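# Hang the clothes rail on two wall hooks

## Task

Put the clothes rail onto both wall hooks so it rests there by itself, then open the gripper and pull the hand away. It fails if the gripper is still holding the rail at the end, or if the rail stays up only because the robot is supporting it.

## Robot and tools

Robot: a single 7-joint arm with a two-finger parallel gripper. From base to hand the joints and their ranges in rad are: waist -6.283 to 6.283, shoulder -2.059 to 2.094, upper arm roll -6.283 to 6.283, elbow -0.192 to 3.927, forearm roll -6.283 to 6.283, wrist pitch -1.693 to 3.142, wrist roll -6.283 to 6.283. The base may sit slightly tilted on the table, and any mounting block under it is treated as part of the arm.

Frames. The scene frame starts on the tabletop right under the base. +z is up, and +y is to the left when facing along +x. The gripper has its own frame: +z runs out along the fingers, and the fingers open and close along its y axis. The reported hand point lies between the closed finger pads, roughly 2 cm short of the tips. The tips reach about 10 mm further along +z as the fingers close.

execute_actions(actions). actions is a list of actions. Each action is a table of 0 to 15 rows, and each row lasts one control step of 1/30 s. If a table has fewer than 15 rows, its last row is repeated until 15 steps have passed. A row has 7 numbers, each in [-1, 1], in this order: dx, dy, dz, rx, ry, rz, opening. The first six are an offset in the gripper's own axes, measured from the gripper pose at the start of that action, not from the previous row. For the first action in a call, that start is the last pose reported in this scene. Scale: 1.0 is 0.6 m for dx, dy, dz and 180 degrees for rx, ry, rz. The three rotation numbers form one rotation vector. opening is not an offset: +1 is fully open (0.084 m) and -1 is closed. An empty list just returns the current state and images.

Per step, the commanded pose is clipped to at most 70 mm and 16 degrees away from the measured pose. The arm then heads for the clipped pose and stops there, so a long offset may need several actions. When position and orientation cannot both be reached, position wins. The elbow never quite straightens.

move(target, speed, blocking). target is one row of 7 numbers, laid out and scaled as above. It is an offset in gripper axes from the pose in the latest result that reported one, plus an absolute opening. The opening is applied when the move starts. The hand follows a straight path that lasts between 0.5 and 10 s. It turns the shorter way round, and it does not slow down when something is in the way. speed is in m/s, from 0.002 to 0.5, with a default of 0.25. Turning is capped at twice that value in rad/s. The hand can lag, drift or overshoot the speed, especially near full reach. Use low speeds near contact, and do not aim far past a surface, because that presses harder. With blocking=false the call returns after 0.5 s while the arm keeps moving. Until a result shows the move has ended, call wait or stop before sending new actions or moves.

wait(seconds): 0 to 10 s. The arm keeps its last command and any running move continues. stop(): brakes a running move, which needs some room to do so. The fingers keep moving. zoom_image(camera, region): camera is cam_high, cam_low or cam_wrist, each 672x504. region is [x0, y0, x1, y1] in pixels from the top-left corner, at most 504 by 504. finished_scene(scene): ends the current scene, given its number, and cannot be undone. Only call it after the rail hangs on its own and the hand is clear.

Reading results:
- State line: end_effector_position in metres, end_effector_quat_wxyz, and linear and angular velocities, all in the scene frame. The printed position can be off, more so at long reach.
- grip_measured: the finger opening, on the same scale as opening. To keep a grip, command a value well below it. The lower you go, the harder the squeeze, up to about 24 N per pad. Closing fast can squeeze harder.
- Hand target: the pose the controller is currently steering toward.
- pose unreachable: the clearance check changed or blocked the command.
- move: line: shows how the move ended (done, off_target, moving, held, fault), the distance to target, and limits. limits=paced means the pose was clipped. limits=held means some steps were blocked, and the arm may then jump faster than the speed you set.
- Joint torques are listed in joint order. They are offset, scaled and noisy, and not zero in free air.

Faults. If contact torque reaches a joint's load limit, the arm backs off, freezes for 10 s and skips the rest of the call. Load limits in N m: waist 45.5, shoulder 45.5, upper arm roll 27.3, elbow 27.3, forearm roll 27.3, wrist pitch 18.2, wrist roll 18.2. A carried object's weight counts toward these. Holding loads heats the motors. A MOTOR HOT line appears from 65 °C, and at 80 °C the brakes engage with an OVER-TEMPERATURE FAULT. While you are thinking, the arm keeps holding its last command.

Things to avoid: pushing or dropping anything off the table, letting the rail fall or slip, slamming into the wall or hooks, and pressing hard. Occasional disturbances may tug on the rail in the gripper or nudge loose items, so keep a firm grip. Seat the rail in both hooks, open the fingers, check the rail stays put, then withdraw.

Each tool is called after ">>>" as a command line: name --argument value for each argument, lists and objects as JSON in quotes; but a table of rows of numbers goes row by row, as --pt "numbers of a row", without its own name.

## Session

>>> execute_actions --actions '[]'

Scene clock: 0.00 s.
end_effector_position=(+0.2611, -0.0096, +0.2455) grip_measured=+1.00 end_effector_quat_wxyz=(-0.137, +0.886, +0.442, -0.022) end_effector_velocity=(+0.000, +0.000, -0.000) end_effector_angular_velocity=(-0.000, +0.000, -0.001)
Joint positions: [-0.113  0.475 -0.51   0.871  0.679  1.51  -2.18   0.084]
Joint velocities: [ 0.    -0.    -0.    -0.     0.     0.     0.001  0.   ]
Joint torques (N m, as the arm reports them, + toward a larger angle): no reading
Hand target: +0.261, -0.010, +0.245; -0.137, +0.886, +0.442, -0.022

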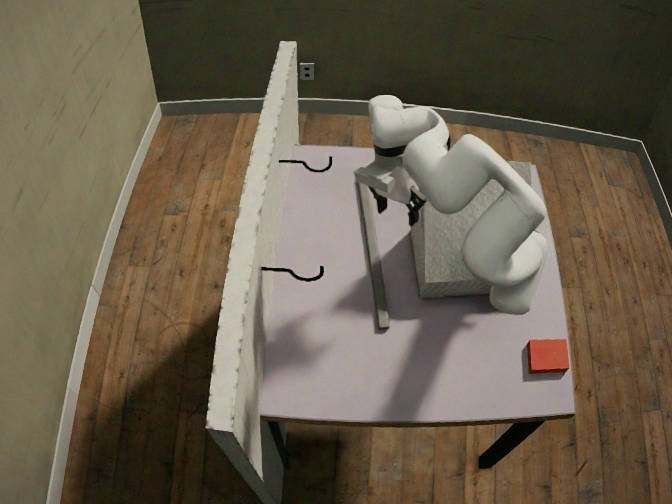

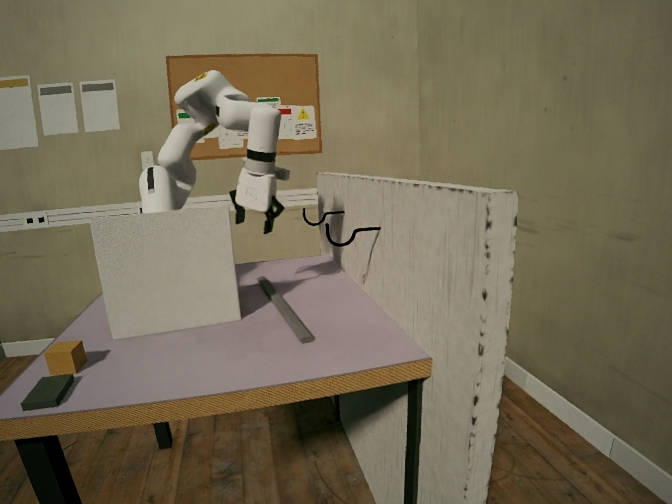

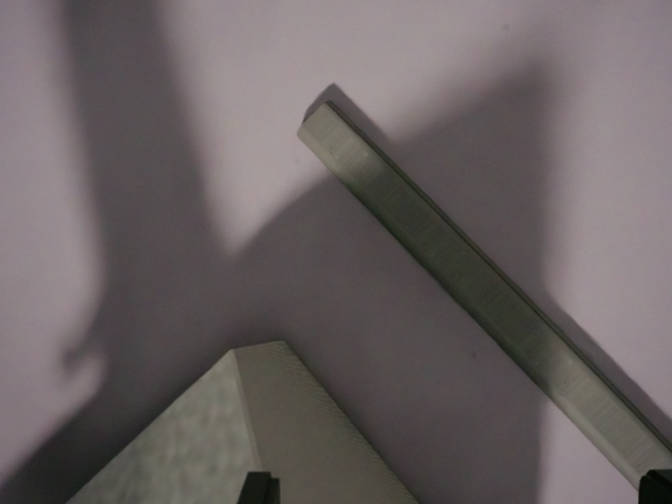

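>>> move --target '[0.081,0.104,-0.021,-0.071,-0.056,-0.231,1]'

Scene clock: 10.40 s.
end_effector_position=(+0.3412, -0.0092, +0.2454) grip_measured=+1.00 end_effector_quat_wxyz=(-0.000, +0.677, +0.736, +0.001) end_effector_velocity=(+0.002, -0.000, -0.000) end_effector_angular_velocity=(-0.002, -0.007, +0.014)
Joint positions: [-0.073  0.366 -0.4    0.858  0.781  1.219 -2.758  0.084]
Joint velocities: [-0.001 -0.001  0.002 -0.001  0.006 -0.006 -0.015  0.   ]
Joint torques (N m, as the arm reports them, + toward a larger angle): [-13.45  -9.77 -11.88  10.12   0.65  -2.23   0.34]
Hand target: +0.341, -0.009, +0.245; +0.000, +0.676, +0.737, +0.001
Off the commanded pose: 0.000 m, 0 deg.
move: done

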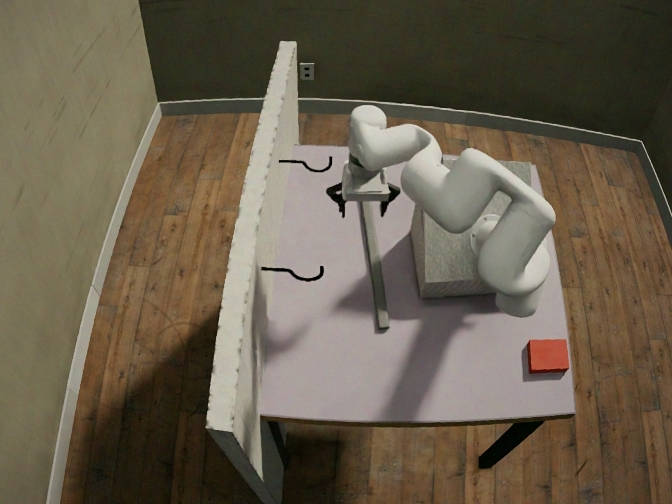

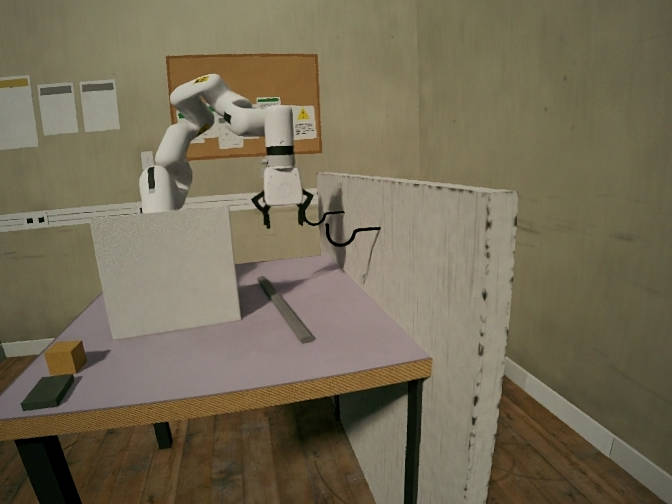

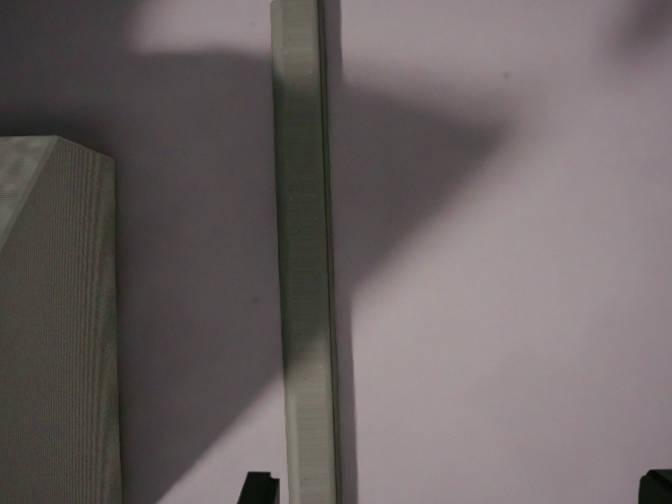

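>>> move --target '[-0.05,-0.05,0.27,0,0,-0.01,1]'

Scene clock: 14.67 s.
end_effector_position=(+0.3138, -0.0408, +0.0833) grip_measured=+1.00 end_effector_quat_wxyz=(-0.000, +0.665, +0.747, +0.001) end_effector_velocity=(+0.000, -0.000, -0.003) end_effector_angular_velocity=(+0.002, +0.000, +0.001)
Joint positions: [-0.013  0.667 -0.204  0.749  1.19   0.924 -3.095  0.084]
Joint velocities: [ 0.     0.009  0.005  0.003  0.008 -0.002 -0.006  0.   ]
Joint torques (N m, as the arm reports them, + toward a larger angle): [-13.18 -11.33 -13.31   5.97   0.85  -2.63   0.06]
Hand target: +0.314, -0.041, +0.083; -0.000, +0.665, +0.747, +0.001
Off the commanded pose: 0.001 m, 0 deg.
move: done

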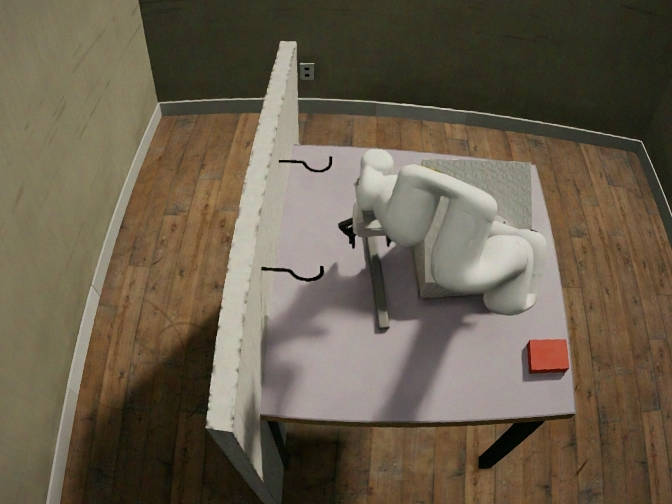

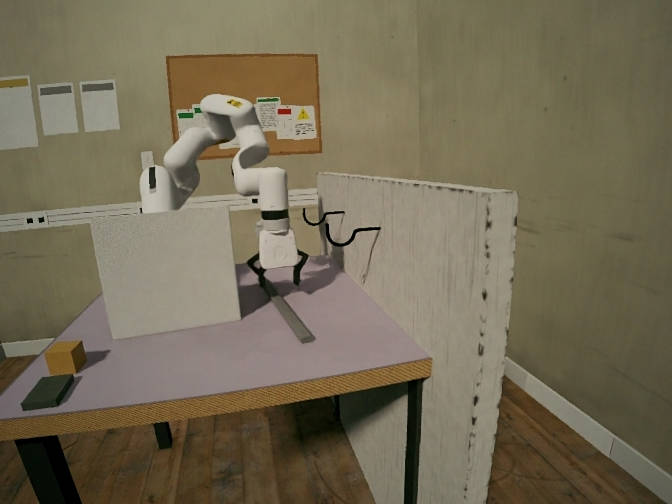

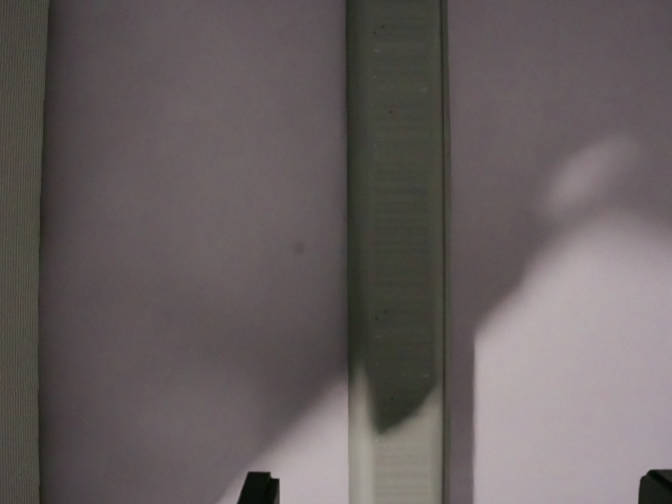

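>>> move --target '[-0.06,-0.012,0.055,0,0,0,1]'

>>> move --target '[0,0,0.04,0,0,0,0.6]' --speed 0.05

Scene clock: 20.20 s.
end_effector_position=(+0.3108, -0.0772, +0.0504) grip_measured=+1.00 end_effector_quat_wxyz=(-0.000, +0.665, +0.747, +0.000) end_effector_velocity=(-0.000, -0.002, -0.002) end_effector_angular_velocity=(+0.001, -0.000, -0.001)
Joint positions: [-0.045  0.836 -0.172  0.834  1.266  0.895 -3.198  0.084]
Joint velocities: [-0.003  0.008  0.002  0.005  0.003 -0.001 -0.004 -0.   ]
Joint torques (N m, as the arm reports them, + toward a larger angle): [-14.74 -12.18 -13.74   5.61   0.71  -2.23  -0.08]
Hand target: +0.311, -0.077, +0.050; -0.000, +0.665, +0.747, +0.000
Off the commanded pose: 0.000 m, 0 deg.
move: done

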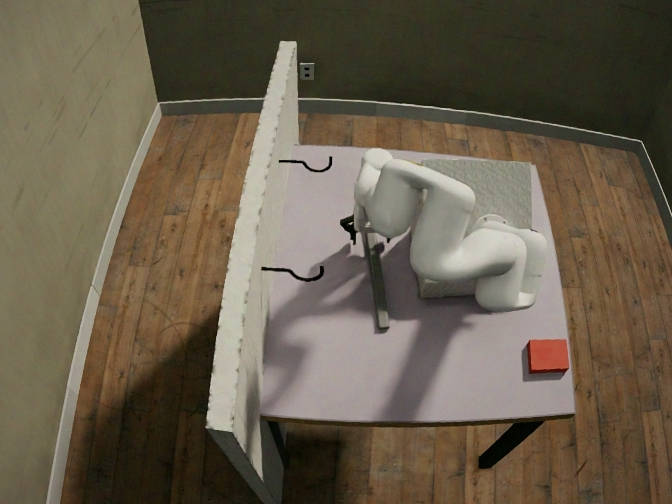

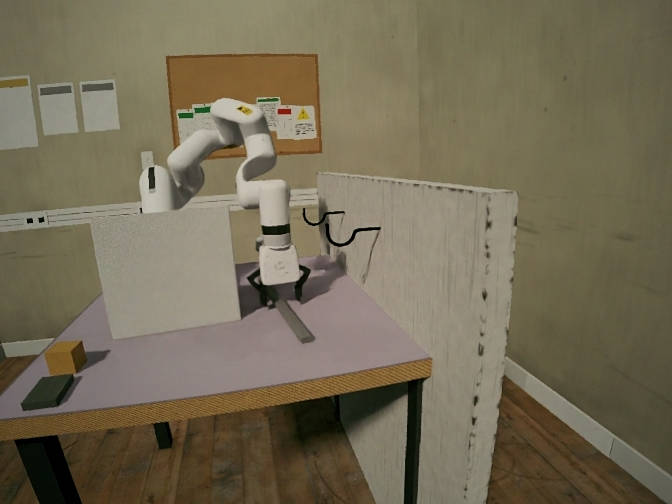

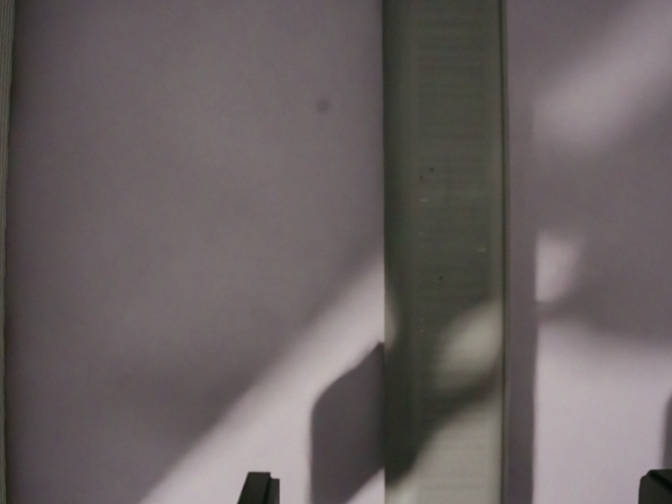

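Scene clock: 21.17 s.
end_effector_position=(+0.3178, -0.0786, +0.0346) grip_measured=+0.99 end_effector_quat_wxyz=(+0.009, +0.664, +0.748, +0.002) end_effector_velocity=(-0.002, +0.000, -0.000) end_effector_angular_velocity=(-0.004, -0.000, -0.002)
Joint positions: [-0.03   0.873 -0.148  0.855  1.33   0.868 -3.226  0.084]
Joint velocities: [ 0.014 -0.002 -0.01  -0.006  0.011  0.003 -0.004 -0.   ]
Joint torques (N m, as the arm reports them, + toward a larger angle): [-3.55  9.35  1.63  0.91  3.8  -6.39 -2.88]
Hand target: +0.311, -0.077, +0.027; -0.000, +0.665, +0.747, +0.000
Off the commanded pose: 0.011 m, 1 deg.
move: off_target

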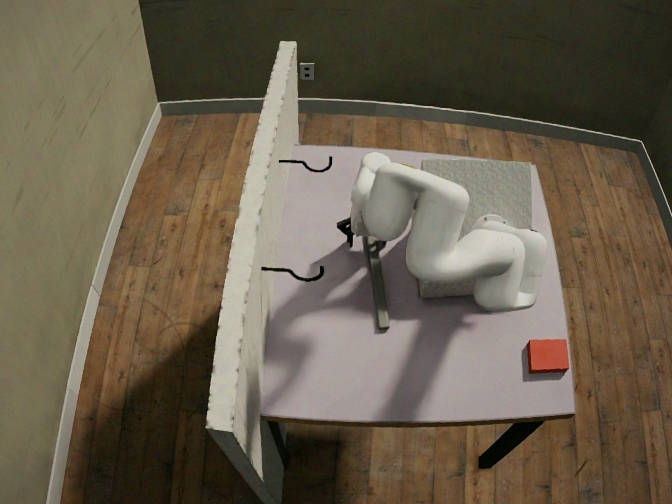

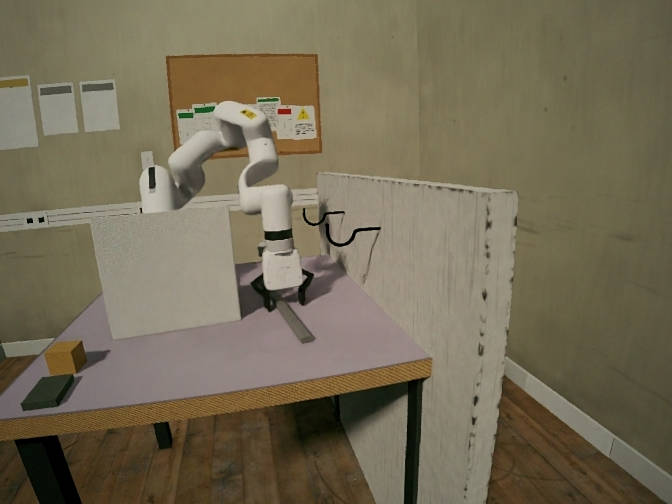

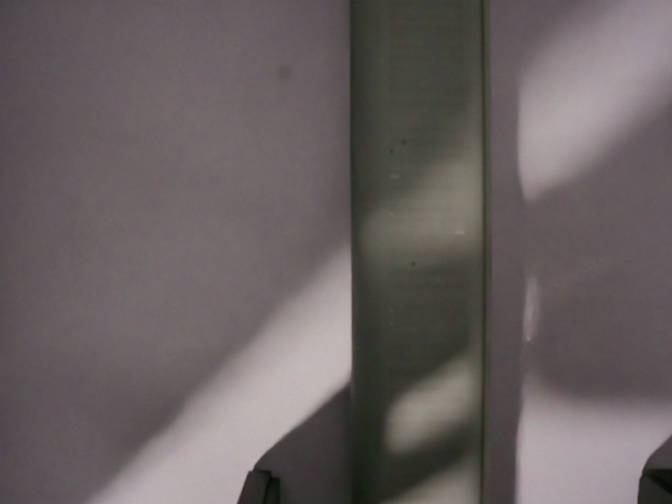

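>>> move --target '[0,-0.014,-0.021,0.005,0.003,0,0.6]' --speed 0.05

>>> execute_actions --actions '[[[0,0,0,0,0,0,0.3],[0,0,0,0,0,0,0.2],[0,0,0,0,0,0,0.1],[0,0,0,0,0,0,0],[0,0,0,0,0,0,-0.1],[0,0,0,0,0,0,-0.2]],[[0,0,0,0,0,0,-0.4]],[[0,0,0,0,0,0,-1]]]'

>>> zoom_image --camera "cam_low" --region '[220,190,420,350]'

Scene clock: 27.43 s.
end_effector_position=(+0.3090, -0.0794, +0.0467) grip_measured=+0.59 end_effector_quat_wxyz=(+0.000, +0.664, +0.748, -0.000) end_effector_velocity=(+0.002, -0.001, +0.002) end_effector_angular_velocity=(-0.003, -0.005, +0.000)
Joint positions: [-0.038  0.849 -0.175  0.836  1.28   0.894 -3.212  0.069]
Joint velocities: [-0.001 -0.002 -0.003  0.001 -0.    -0.001 -0.     0.   ]
Joint torques (N m, as the arm reports them, + toward a larger angle): [-15.38 -11.91 -14.04   5.64   0.81  -2.42   0.16]
Hand target: +0.309, -0.080, +0.047; +0.001, +0.664, +0.748, -0.000
Off the commanded pose: 0.000 m, 0 deg.
move: done

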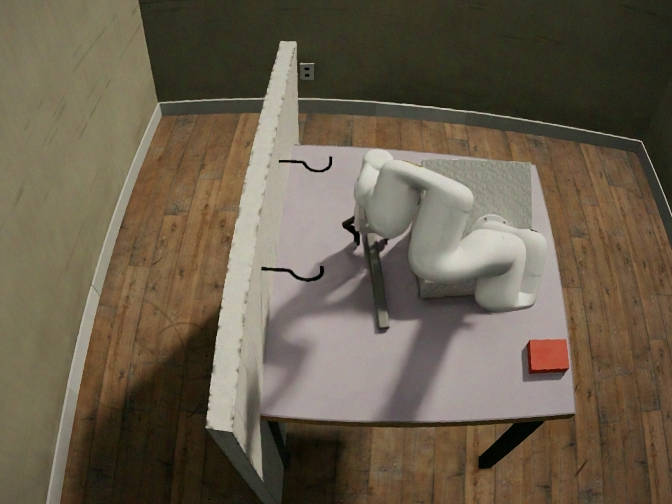

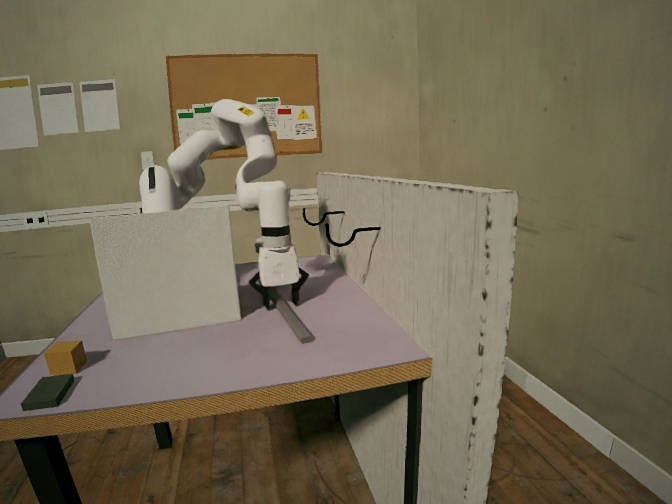

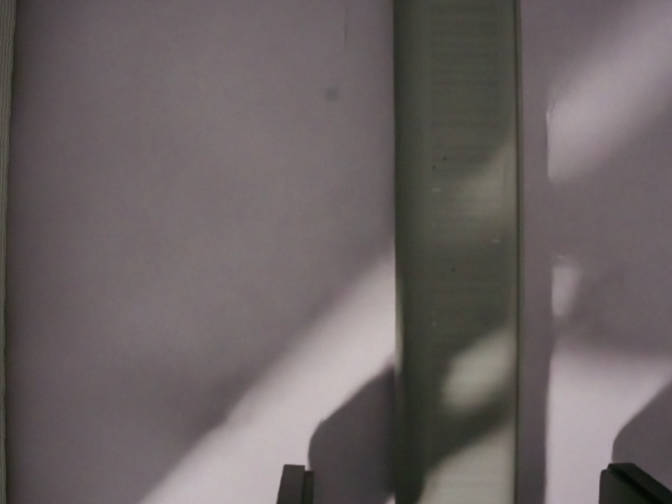

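Scene clock: 28.93 s.
end_effector_position=(+0.3096, -0.0796, +0.0472) grip_measured=-0.34 end_effector_quat_wxyz=(+0.001, +0.664, +0.748, -0.000) end_effector_velocity=(+0.001, +0.000, -0.000) end_effector_angular_velocity=(+0.000, -0.000, +0.004)
Joint positions: [-0.038  0.849 -0.175  0.837  1.28   0.894 -3.212  0.029]
Joint velocities: [ 0.001 -0.     0.001  0.001  0.     0.    -0.002 -0.   ]
Joint torques (N m, as the arm reports them, + toward a larger angle): [-14.51 -10.63 -12.71   4.74   0.54  -2.     0.11]
Hand target: +0.310, -0.080, +0.047; +0.001, +0.664, +0.748, -0.000
Off the commanded pose: 0.000 m, 0 deg.

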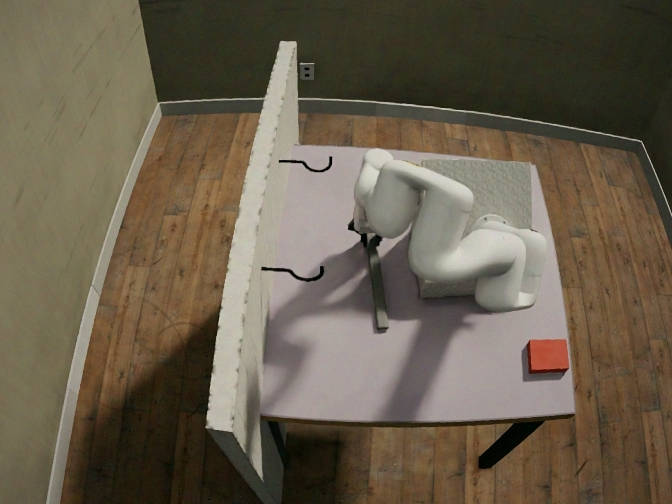

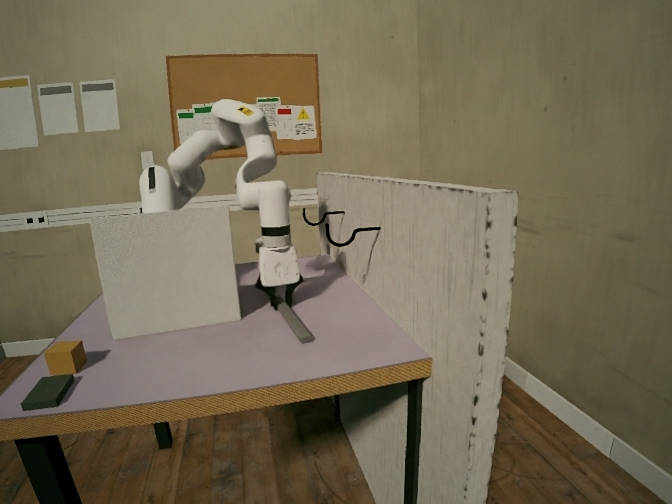

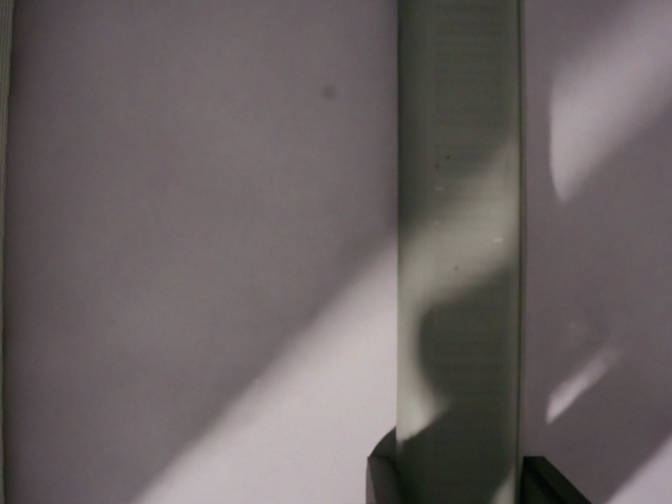

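Region (220, 190, 420, 350) of cam_low's 672x504 image, scaled by 2.520, with more detail than that image has; it fills the top 403 rows of this view, and the rest is white.

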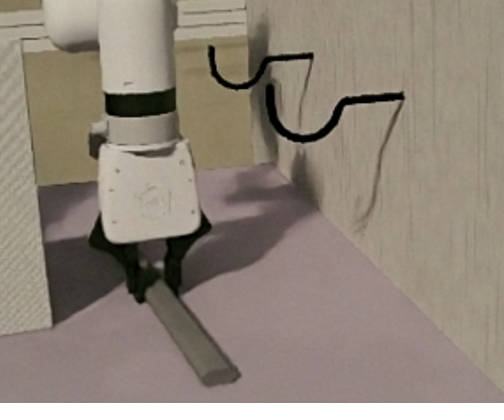

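Lift, turning parallel to y.

>>> move --target '[0.1,0.03,-0.47,0,0,0.035,-1]' --speed 0.15

Scene clock: 36.97 s.
end_effector_position=(+0.3200, -0.0183, +0.3294) grip_measured=-0.34 end_effector_quat_wxyz=(+0.001, +0.704, +0.710, -0.000) end_effector_velocity=(+0.001, +0.000, +0.003) end_effector_angular_velocity=(-0.001, -0.002, -0.001)
Joint positions: [-0.126  0.306 -0.523  0.964  0.636  1.404 -2.666  0.029]
Joint velocities: [-0.002 -0.001 -0.002  0.007 -0.002  0.007  0.004 -0.   ]
Joint torques (N m, as the arm reports them, + toward a larger angle): [-12.33  -9.12 -11.77  12.32   0.72  -2.33   0.  ]
Hand target: +0.320, -0.018, +0.330; +0.001, +0.704, +0.710, -0.000
Off the commanded pose: 0.001 m, 0 deg.
move: done

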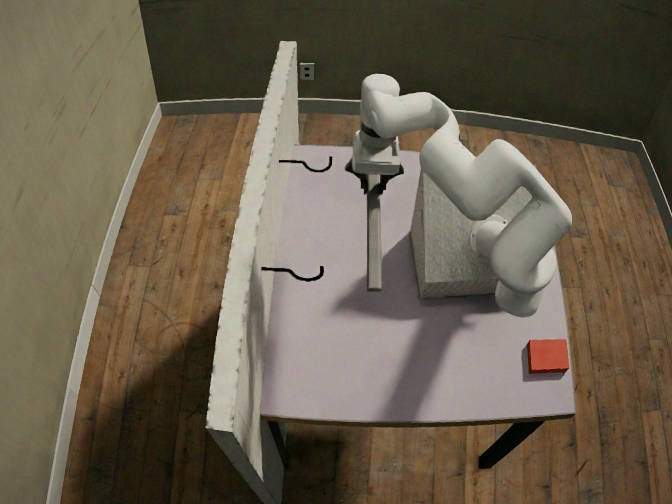

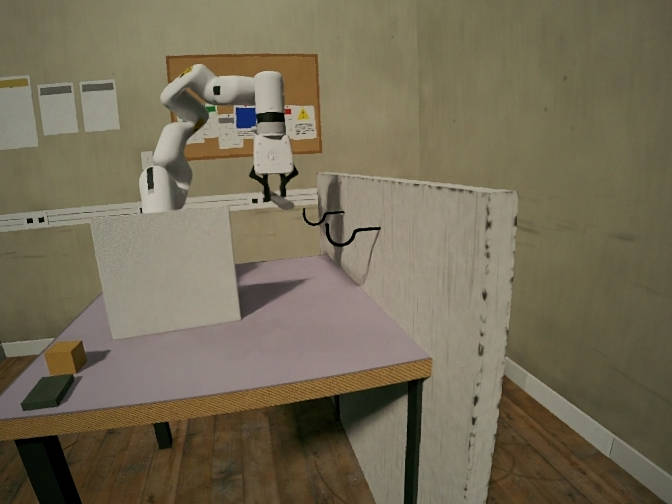

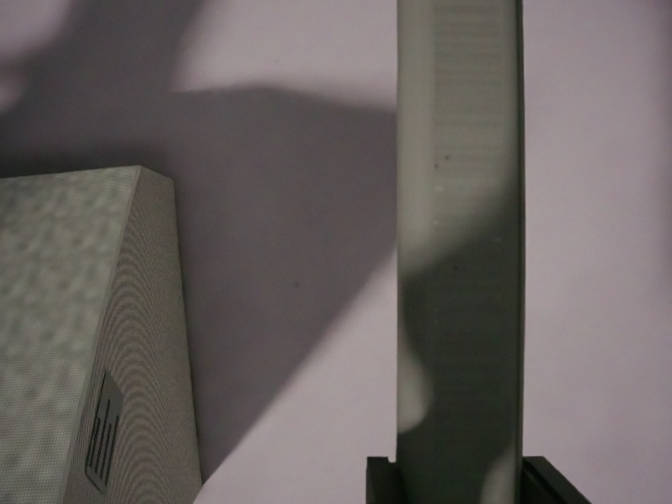

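>>> move --target '[0,0.235,0,0,0,0,-1]' --speed 0.15

>>> move --target '[0,0,0.055,0,0,0,-1]' --speed 0.08

>>> zoom_image --camera "cam_low" --region '[270,160,410,270]'

>>> zoom_image --camera "cam_high" --region '[230,100,430,320]'

Scene clock: 42.53 s.
end_effector_position=(+0.4608, -0.0166, +0.3291) grip_measured=-0.34 end_effector_quat_wxyz=(+0.001, +0.704, +0.710, -0.000) end_effector_velocity=(+0.002, -0.000, +0.000) end_effector_angular_velocity=(+0.002, +0.003, -0.001)
Joint positions: [-0.136  0.633 -0.404  1.437  0.791  1.503 -2.512  0.029]
Joint velocities: [-0.002  0.009  0.002  0.013  0.001  0.006  0.004 -0.   ]
Joint torques (N m, as the arm reports them, + toward a larger angle): [-18.21 -14.52 -14.98  10.3    0.75  -2.8   -0.08]
Hand target: +0.461, -0.017, +0.329; +0.001, +0.704, +0.710, -0.000
Off the commanded pose: 0.001 m, 0 deg.
move: done

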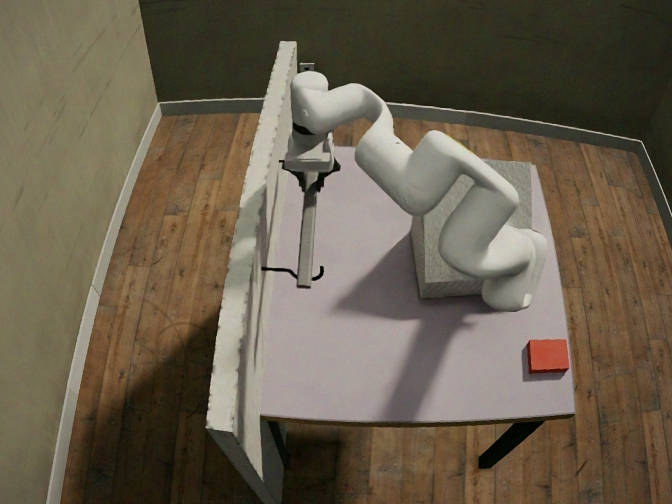

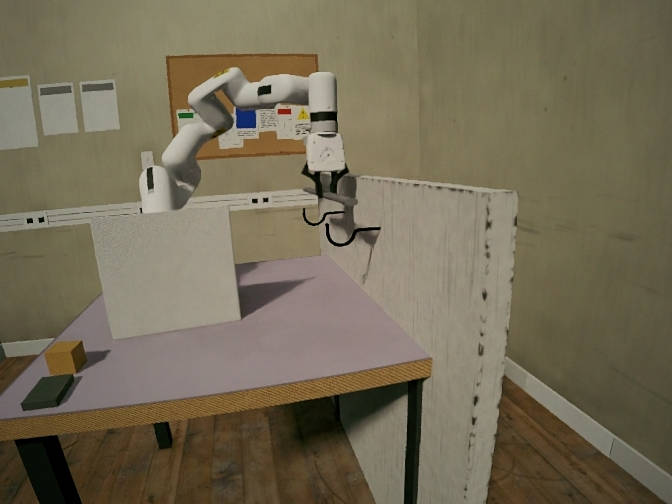

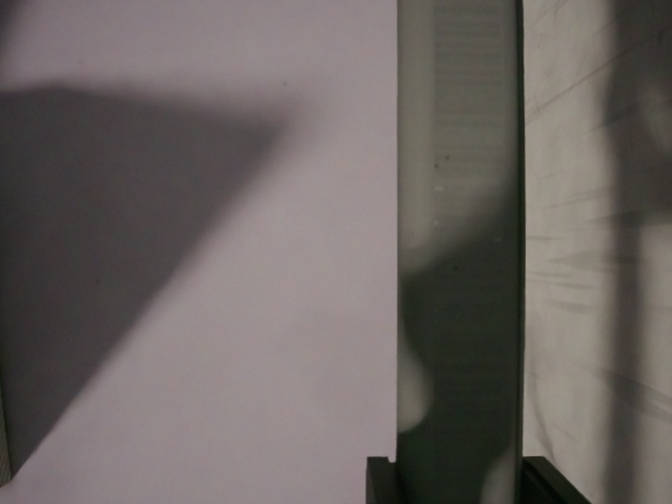

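Scene clock: 43.43 s.
end_effector_position=(+0.4609, -0.0166, +0.2967) grip_measured=-0.34 end_effector_quat_wxyz=(+0.001, +0.704, +0.710, +0.000) end_effector_velocity=(+0.001, +0.001, -0.004) end_effector_angular_velocity=(+0.000, +0.000, +0.001)
Joint positions: [-0.102  0.636 -0.387  1.368  0.82   1.43  -2.53   0.029]
Joint velocities: [ 0.004  0.001  0.003 -0.006  0.004 -0.008 -0.002 -0.   ]
Joint torques (N m, as the arm reports them, + toward a larger angle): [-18.72 -14.47 -14.96  10.64   0.73  -2.7    0.17]
Hand target: +0.461, -0.017, +0.296; +0.001, +0.704, +0.710, +0.000
Off the commanded pose: 0.001 m, 0 deg.
move: done

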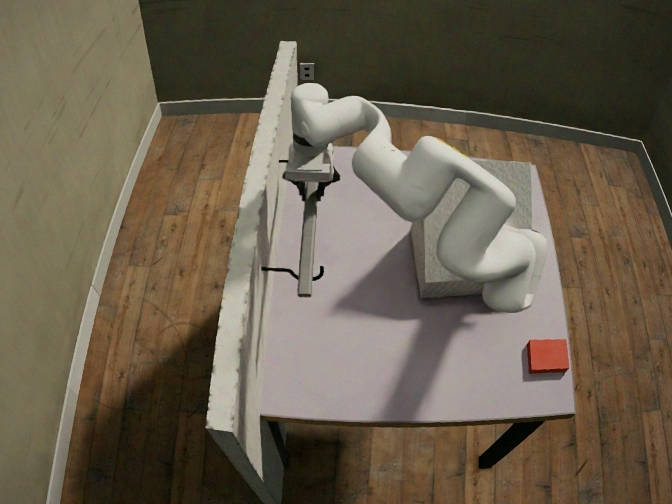

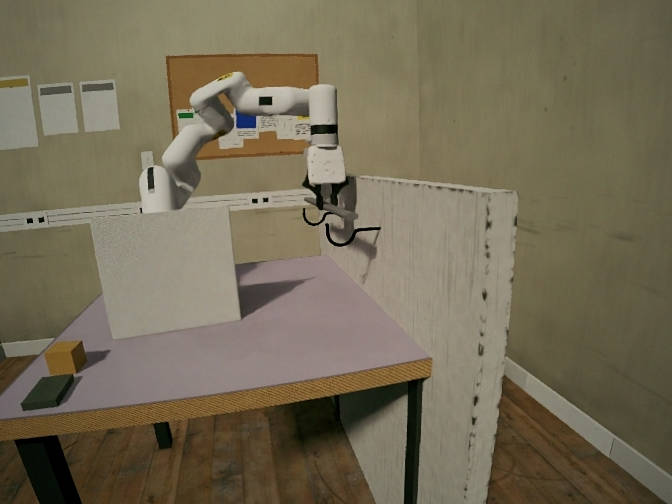

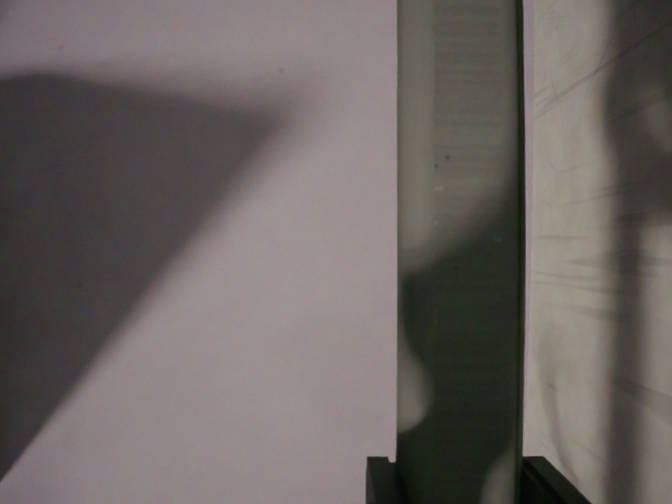

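Region (270, 160, 410, 270) of cam_low's 672x504 image, scaled by 3.600, with more detail than that image has; it fills the top 396 rows of this view, and the rest is white.

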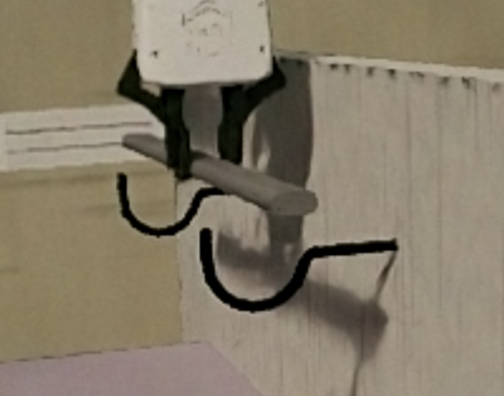

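Region (230, 100, 430, 320) of cam_high's 672x504 image, scaled by 2.291, with more detail than that image has; it fills the left 458 columns of this view, and the rest is white.

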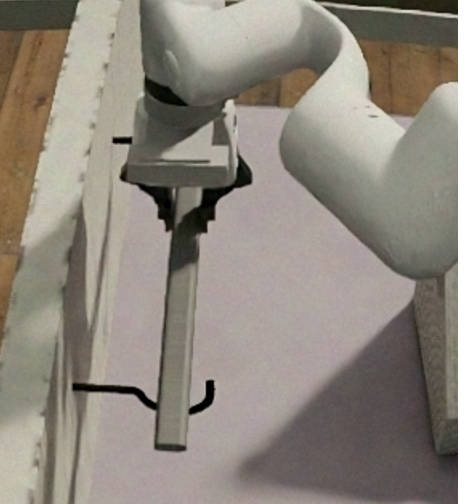

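>>> move --target '[0,0,0.092,0,0,0,-1]' --speed 0.06

>>> zoom_image --camera "cam_low" --region '[270,160,410,270]'

Scene clock: 47.77 s.
end_effector_position=(+0.4610, -0.0166, +0.2420) grip_measured=-0.34 end_effector_quat_wxyz=(+0.002, +0.704, +0.710, +0.000) end_effector_velocity=(-0.000, +0.000, -0.004) end_effector_angular_velocity=(+0.001, +0.001, +0.000)
Joint positions: [-0.05   0.658 -0.35   1.279  0.881  1.315 -2.561  0.029]
Joint velocities: [ 0.003  0.002  0.003 -0.005  0.004 -0.006 -0.002 -0.   ]
Joint torques (N m, as the arm reports them, + toward a larger angle): [-18.73 -14.93 -15.71  10.15   1.29  -2.39   0.18]
Hand target: +0.461, -0.016, +0.241; +0.001, +0.704, +0.710, +0.000
Off the commanded pose: 0.000 m, 0 deg.
move: done

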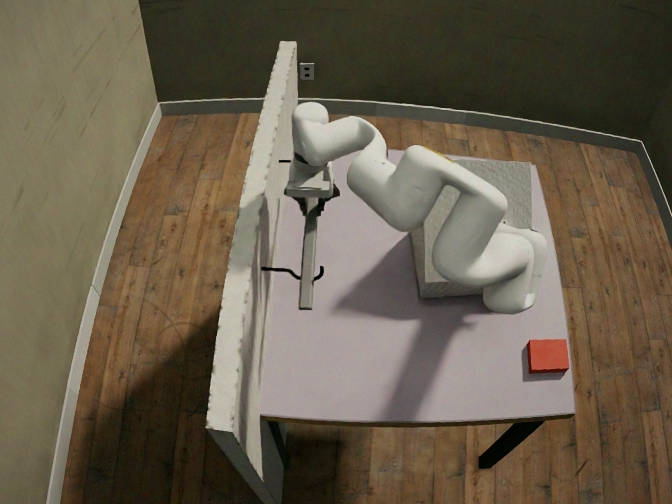

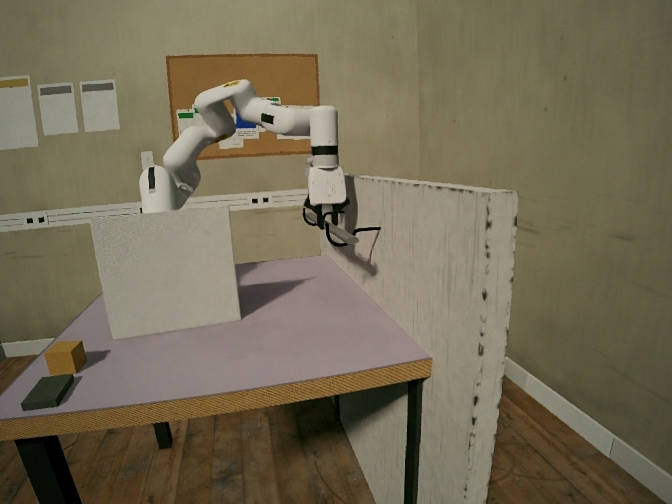

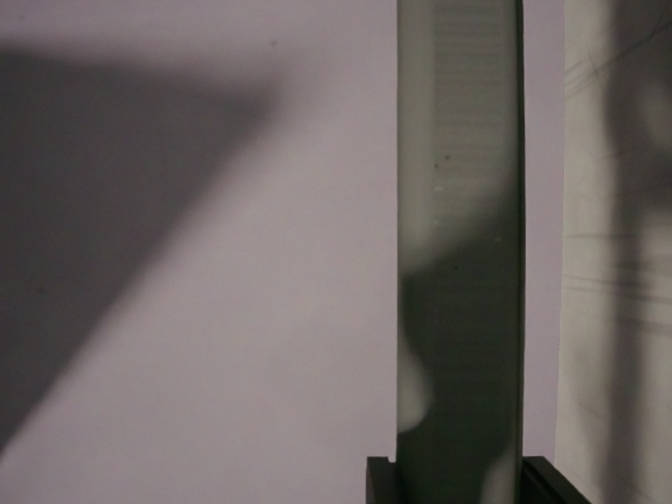

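Region (270, 160, 410, 270) of cam_low's 672x504 image, scaled by 3.600, with more detail than that image has; it fills the top 396 rows of this view, and the rest is white.

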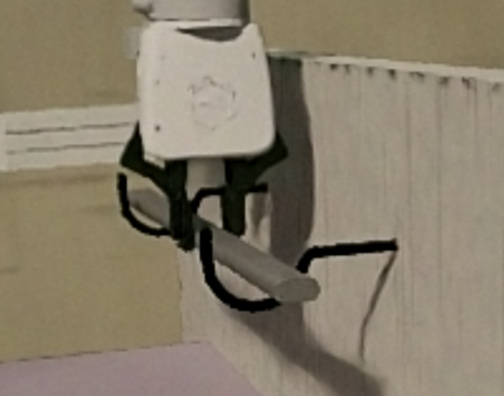

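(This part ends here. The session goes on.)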